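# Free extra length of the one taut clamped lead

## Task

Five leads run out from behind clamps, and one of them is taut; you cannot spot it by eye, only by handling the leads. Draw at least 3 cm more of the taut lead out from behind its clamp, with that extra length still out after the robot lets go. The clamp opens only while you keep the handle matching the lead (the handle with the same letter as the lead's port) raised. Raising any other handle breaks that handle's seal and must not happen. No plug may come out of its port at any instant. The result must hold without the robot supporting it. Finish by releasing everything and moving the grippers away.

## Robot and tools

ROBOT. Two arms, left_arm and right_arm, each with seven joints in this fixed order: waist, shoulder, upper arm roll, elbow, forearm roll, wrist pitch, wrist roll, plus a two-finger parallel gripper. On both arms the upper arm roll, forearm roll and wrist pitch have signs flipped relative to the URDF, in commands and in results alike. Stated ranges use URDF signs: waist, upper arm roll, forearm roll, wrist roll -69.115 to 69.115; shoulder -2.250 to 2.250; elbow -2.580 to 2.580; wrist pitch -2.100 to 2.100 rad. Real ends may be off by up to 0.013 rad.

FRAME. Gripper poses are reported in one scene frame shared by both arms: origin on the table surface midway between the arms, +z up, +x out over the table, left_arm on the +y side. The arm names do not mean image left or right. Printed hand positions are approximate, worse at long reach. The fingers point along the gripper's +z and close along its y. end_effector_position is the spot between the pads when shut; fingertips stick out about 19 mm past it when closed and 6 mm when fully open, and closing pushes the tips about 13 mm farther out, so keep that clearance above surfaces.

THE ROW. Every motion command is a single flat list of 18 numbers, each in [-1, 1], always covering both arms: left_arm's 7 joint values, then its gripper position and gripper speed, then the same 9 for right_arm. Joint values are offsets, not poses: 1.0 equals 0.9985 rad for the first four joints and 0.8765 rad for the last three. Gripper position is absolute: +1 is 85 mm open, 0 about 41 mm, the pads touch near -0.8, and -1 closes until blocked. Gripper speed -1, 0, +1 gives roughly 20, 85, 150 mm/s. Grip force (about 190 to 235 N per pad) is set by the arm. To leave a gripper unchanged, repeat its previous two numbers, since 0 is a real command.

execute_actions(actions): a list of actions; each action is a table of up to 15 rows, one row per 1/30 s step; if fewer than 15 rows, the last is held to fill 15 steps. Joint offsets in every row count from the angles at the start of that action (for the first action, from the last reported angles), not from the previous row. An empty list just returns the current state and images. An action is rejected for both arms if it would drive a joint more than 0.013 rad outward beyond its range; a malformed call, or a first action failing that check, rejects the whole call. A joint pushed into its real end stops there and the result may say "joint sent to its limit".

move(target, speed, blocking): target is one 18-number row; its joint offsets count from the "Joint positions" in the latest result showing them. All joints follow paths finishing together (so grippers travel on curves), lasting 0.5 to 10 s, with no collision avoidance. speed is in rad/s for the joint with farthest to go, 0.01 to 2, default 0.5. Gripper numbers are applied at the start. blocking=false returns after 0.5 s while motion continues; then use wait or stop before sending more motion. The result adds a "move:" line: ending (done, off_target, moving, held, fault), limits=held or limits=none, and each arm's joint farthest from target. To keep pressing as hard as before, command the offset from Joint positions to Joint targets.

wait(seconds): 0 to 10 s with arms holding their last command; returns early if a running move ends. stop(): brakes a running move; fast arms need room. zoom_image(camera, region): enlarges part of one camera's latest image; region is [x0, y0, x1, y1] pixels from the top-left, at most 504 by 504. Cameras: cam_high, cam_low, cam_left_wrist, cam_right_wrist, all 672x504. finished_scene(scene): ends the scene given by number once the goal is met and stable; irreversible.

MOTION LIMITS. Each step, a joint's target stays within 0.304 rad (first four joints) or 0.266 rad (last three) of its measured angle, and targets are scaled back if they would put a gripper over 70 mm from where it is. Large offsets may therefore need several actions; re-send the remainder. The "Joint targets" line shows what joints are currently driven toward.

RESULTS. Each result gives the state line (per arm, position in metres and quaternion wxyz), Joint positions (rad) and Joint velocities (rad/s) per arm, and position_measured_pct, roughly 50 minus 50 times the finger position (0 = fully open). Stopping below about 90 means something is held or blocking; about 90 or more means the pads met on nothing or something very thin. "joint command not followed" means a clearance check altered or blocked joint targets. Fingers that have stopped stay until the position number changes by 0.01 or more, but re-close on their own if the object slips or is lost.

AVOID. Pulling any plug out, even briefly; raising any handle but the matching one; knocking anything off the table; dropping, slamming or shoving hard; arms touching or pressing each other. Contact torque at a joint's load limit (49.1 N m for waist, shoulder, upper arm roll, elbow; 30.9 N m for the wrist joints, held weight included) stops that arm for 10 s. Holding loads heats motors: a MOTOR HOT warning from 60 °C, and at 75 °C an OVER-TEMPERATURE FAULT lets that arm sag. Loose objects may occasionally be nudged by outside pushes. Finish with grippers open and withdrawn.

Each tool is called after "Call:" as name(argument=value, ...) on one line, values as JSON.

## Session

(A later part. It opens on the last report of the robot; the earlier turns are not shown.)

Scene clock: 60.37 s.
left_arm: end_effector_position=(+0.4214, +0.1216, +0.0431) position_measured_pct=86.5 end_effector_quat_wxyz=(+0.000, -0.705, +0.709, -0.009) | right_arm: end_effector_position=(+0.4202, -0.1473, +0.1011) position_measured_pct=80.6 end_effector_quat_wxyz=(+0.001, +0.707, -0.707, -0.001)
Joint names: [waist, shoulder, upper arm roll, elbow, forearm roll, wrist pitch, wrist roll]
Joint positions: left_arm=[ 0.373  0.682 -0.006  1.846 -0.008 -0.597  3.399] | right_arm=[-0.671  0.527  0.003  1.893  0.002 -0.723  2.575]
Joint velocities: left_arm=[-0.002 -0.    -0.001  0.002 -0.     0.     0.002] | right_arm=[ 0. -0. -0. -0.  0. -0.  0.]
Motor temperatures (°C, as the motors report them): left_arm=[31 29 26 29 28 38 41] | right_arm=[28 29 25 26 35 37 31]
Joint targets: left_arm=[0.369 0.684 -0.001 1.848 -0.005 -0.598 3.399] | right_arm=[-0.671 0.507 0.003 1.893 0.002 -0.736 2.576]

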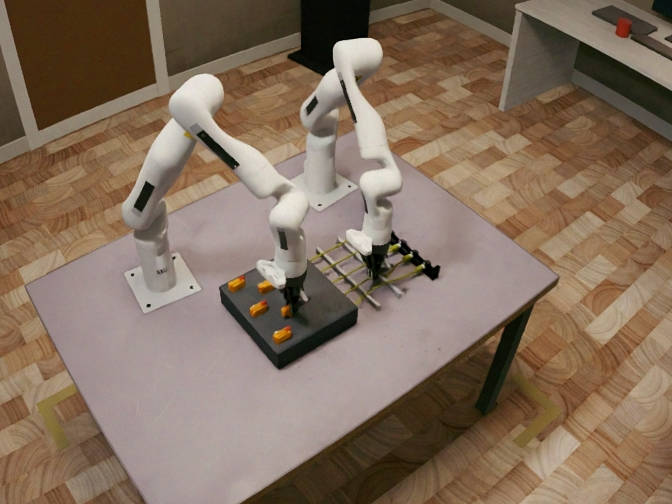

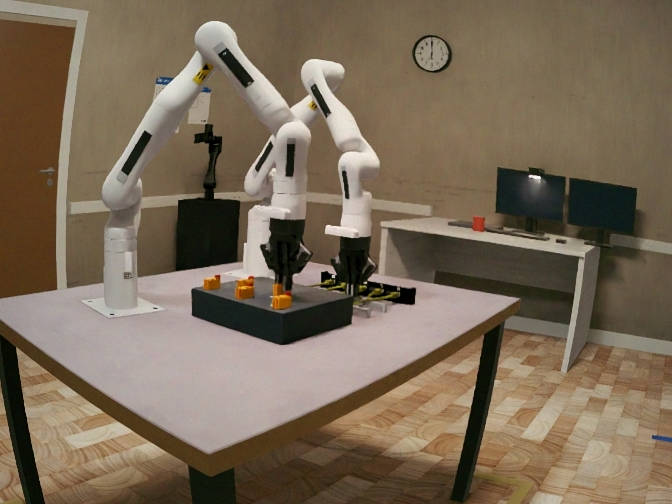

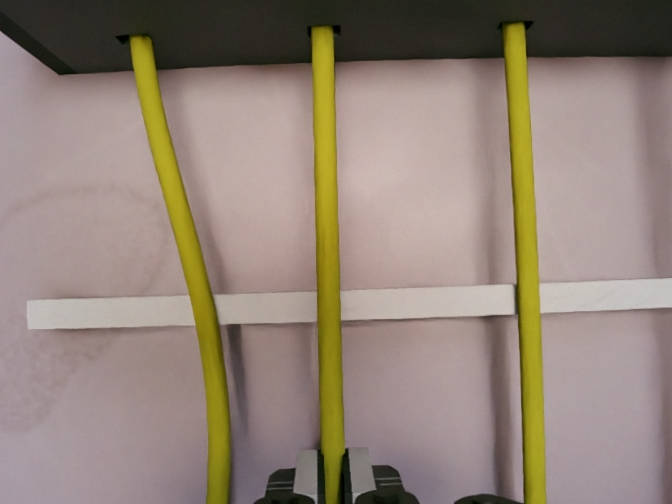

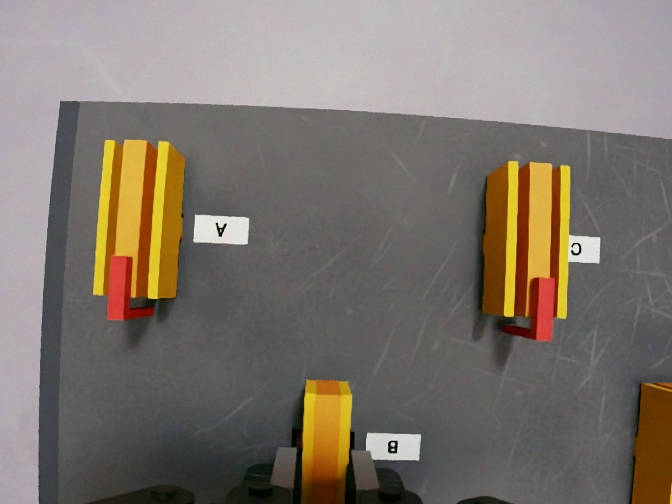

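Call:
execute_actions(actions=[[[-0.031,-0.014,0.005,0.014,0.004,-0.002,-0.03,-0.8,-0.5,0,-0.02,0,0,0,-0.014,0,-0.7,-0.3]],[[-0.031,-0.01,0.005,0.014,0.004,0,-0.03,-0.8,-0.5,0,-0.02,0,0,0,-0.014,0,-0.7,-0.3]],[[-0.004,0.002,0.005,0.002,0.004,-0.002,0,-0.8,-0.5,0,0.007,0,0.007,0,0.024,0,-0.7,-0.3]],[[-0.004,0.002,0.005,0.002,0.004,-0.002,0,-0.8,-0.5,0,0.005,0,0.006,0,0.02,0,-0.7,-0.3]],[[-0.004,0.002,0.005,0.002,0.004,-0.002,0,-0.8,-0.5,0,0,0,0,0,0,0,0,-0.1]]])

Scene clock: 68.13 s.
left_arm: end_effector_position=(+0.4194, +0.1487, +0.0482) position_measured_pct=86.5 end_effector_quat_wxyz=(+0.001, -0.705, +0.709, -0.006) | right_arm: end_effector_position=(+0.4203, -0.1471, +0.0914) position_measured_pct=50.8 end_effector_quat_wxyz=(-0.002, +0.707, -0.707, -0.001)
Joint names: [waist, shoulder, upper arm roll, elbow, forearm roll, wrist pitch, wrist roll]
Joint positions: left_arm=[ 0.32   0.66  -0.003  1.873 -0.004 -0.598  3.346] | right_arm=[-0.671  0.543  0.003  1.908  0.002 -0.686  2.574]
Joint velocities: left_arm=[-0.     0.001  0.001 -0.001  0.    -0.     0.   ] | right_arm=[-0. -0. -0. -0. -0. -0. -0.]
Motor temperatures (°C, as the motors report them): left_arm=[31 29 26 29 28 38 41] | right_arm=[28 30 25 26 35 37 31]
Joint targets: left_arm=[0.316 0.660 0.002 1.874 -0.001 -0.599 3.346] | right_arm=[-0.671 0.543 0.003 1.908 0.002 -0.686 2.574]

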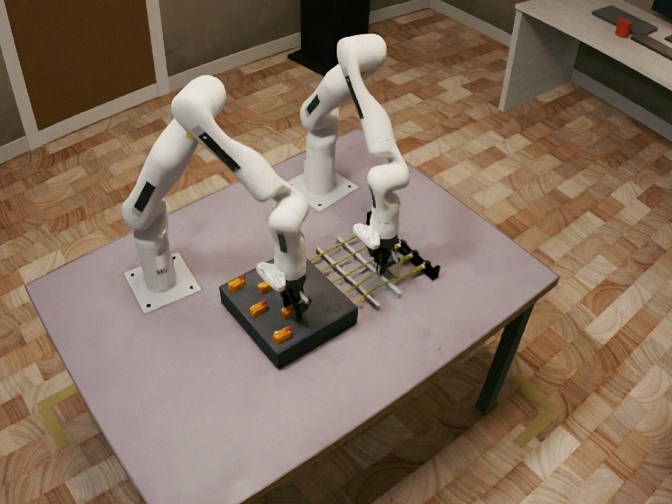

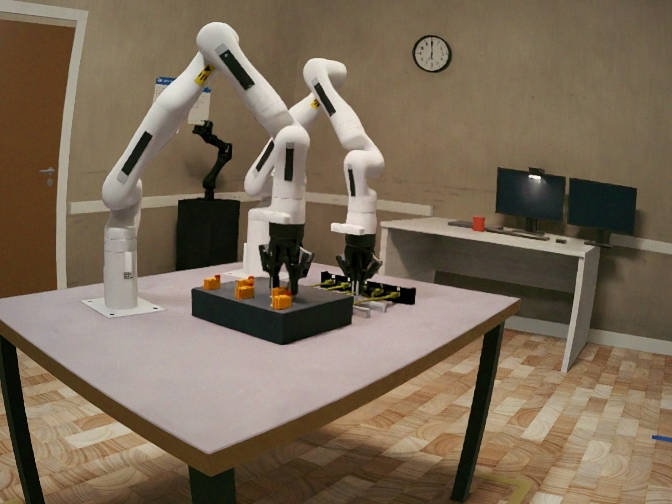

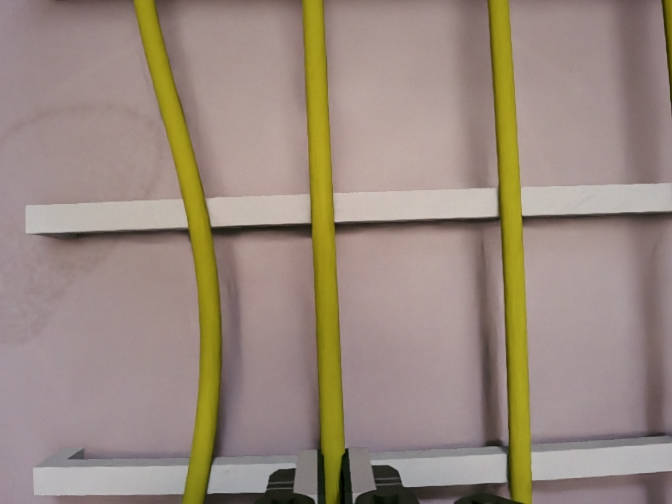

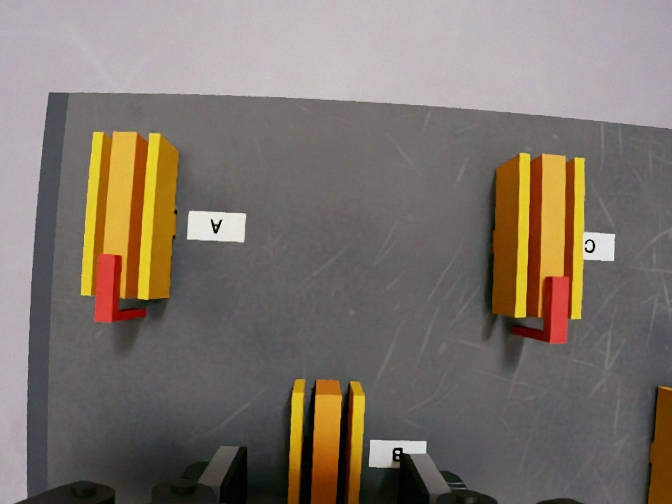

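Call:
execute_actions(actions=[[[0,0,0,0,0,0,0,-0.3,-0.3,0,-0.03,0,-0.015,0,-0.05,0,0,0]],[[0,-0.03,0,-0.015,0,-0.05,0,-0.3,-0.3,0,-0.03,0,-0.015,0,-0.05,0,0,0]]])

Call:
move(target=[0,-0.22,0,-0.13,0,-0.4,0,-0.3,0,0.15,-0.15,0,-0.1,0,-0.28,0.15,0,0], speed=0.4)

Scene clock: 73.13 s.
left_arm: end_effector_position=(+0.4218, +0.1438, +0.0651) position_measured_pct=65.1 end_effector_quat_wxyz=(+0.001, -0.703, +0.711, -0.009) | right_arm: end_effector_position=(+0.4200, -0.1473, +0.1226) position_measured_pct=50.0 end_effector_quat_wxyz=(-0.003, +0.707, -0.707, -0.001)
Joint names: [waist, shoulder, upper arm roll, elbow, forearm roll, wrist pitch, wrist roll]
Joint positions: left_arm=[ 0.324  0.629 -0.008  1.856 -0.006 -0.64   3.346] | right_arm=[-0.671  0.483  0.003  1.878  0.002 -0.774  2.574]
Joint velocities: left_arm=[-0.    -0.001 -0.     0.001 -0.    -0.001  0.   ] | right_arm=[-0.    -0.002 -0.     0.    -0.    -0.     0.   ]
Motor temperatures (°C, as the motors report them): left_arm=[31 29 26 29 28 38 41] | right_arm=[28 30 25 26 35 37 31]
Joint targets: left_arm=[0.322 0.629 -0.006 1.857 -0.005 -0.640 3.346] | right_arm=[-0.671 0.483 0.003 1.878 0.002 -0.774 2.574]

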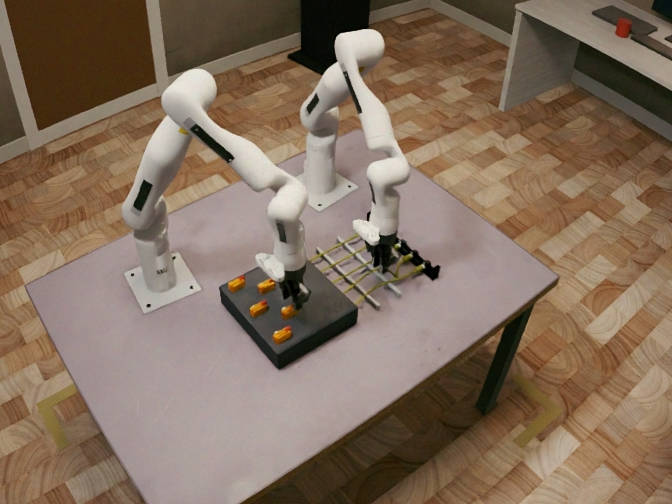

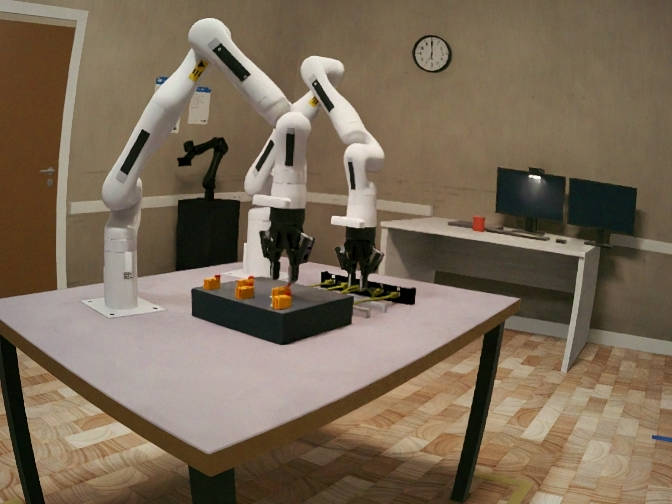

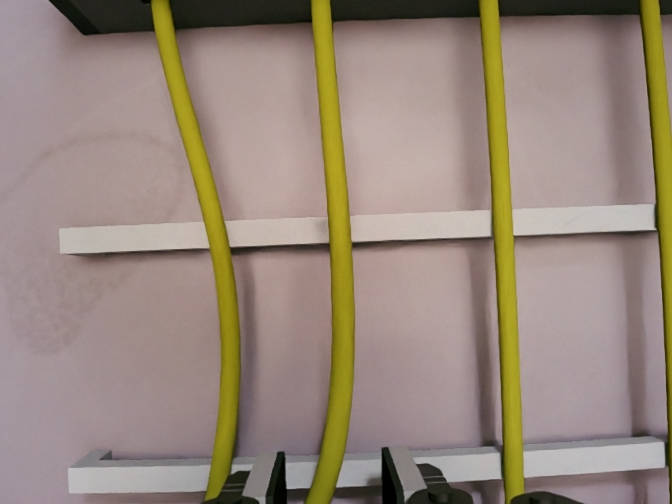

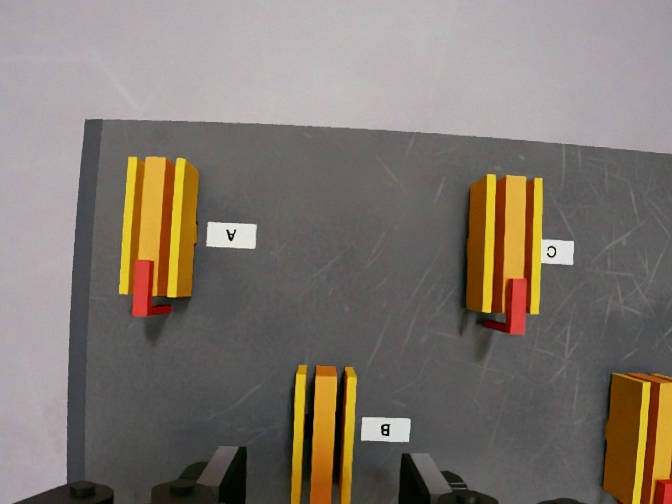

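Scene clock: 74.43 s.
left_arm: end_effector_position=(+0.4151, +0.1452, +0.1914) position_measured_pct=65.1 end_effector_quat_wxyz=(+0.001, -0.702, +0.712, -0.009) | right_arm: end_effector_position=(+0.4390, -0.2074, +0.2091) position_measured_pct=50.0 end_effector_quat_wxyz=(-0.005, +0.701, -0.714, +0.001)
Joint names: [waist, shoulder, upper arm roll, elbow, forearm roll, wrist pitch, wrist roll]
Joint positions: left_arm=[ 0.324  0.409 -0.008  1.726 -0.006 -0.99   3.346] | right_arm=[-0.521  0.334  0.003  1.779  0.002 -1.019  2.705]
Joint velocities: left_arm=[-0.    -0.003 -0.001 -0.     0.     0.    -0.   ] | right_arm=[ 0.002 -0.001  0.    -0.001  0.    -0.    -0.   ]
Motor temperatures (°C, as the motors report them): left_arm=[31 29 26 29 28 38 41] | right_arm=[28 30 25 26 35 37 31]
Joint targets: left_arm=[0.324 0.409 -0.008 1.726 -0.006 -0.990 3.346] | right_arm=[-0.521 0.333 0.003 1.779 0.002 -1.019 2.705]
move: done; limits=none; left_arm: farthest joint: the waist, 0.000 radians from its target (0.000 radians at the start); right_arm: farthest joint: the waist, 0.000 radians from its target (0.150 radians at the start)

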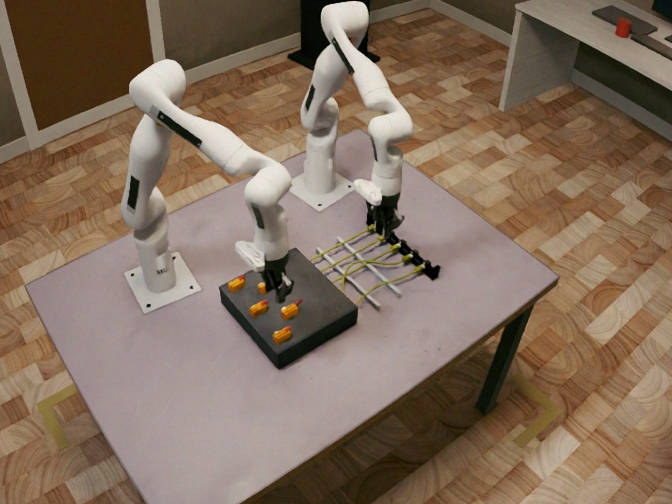

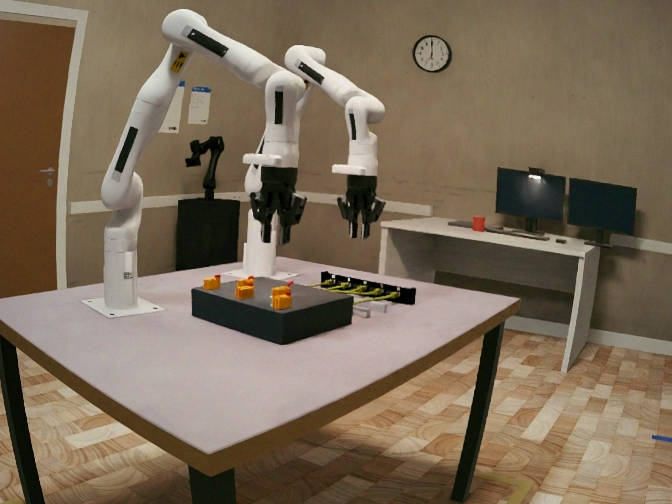

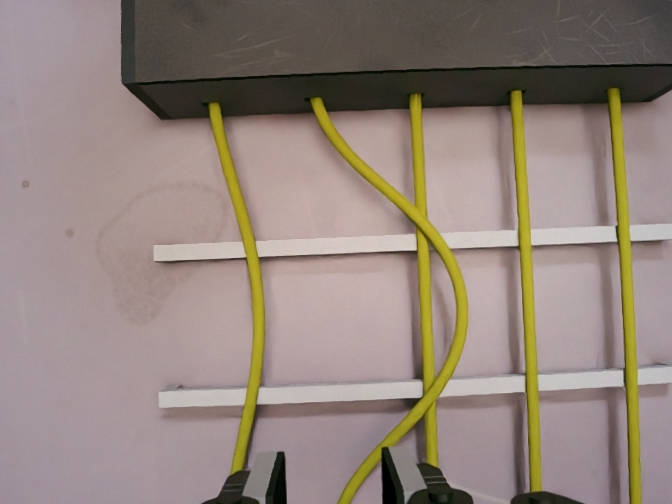

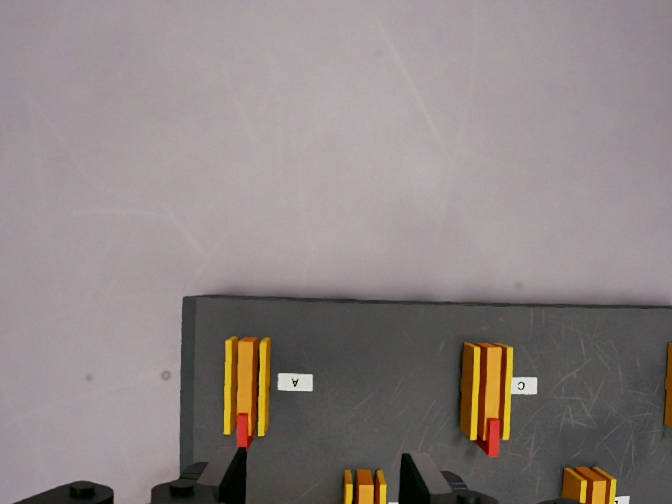

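Call:
finished_scene(scene=2)

The scene is finished: the task was done.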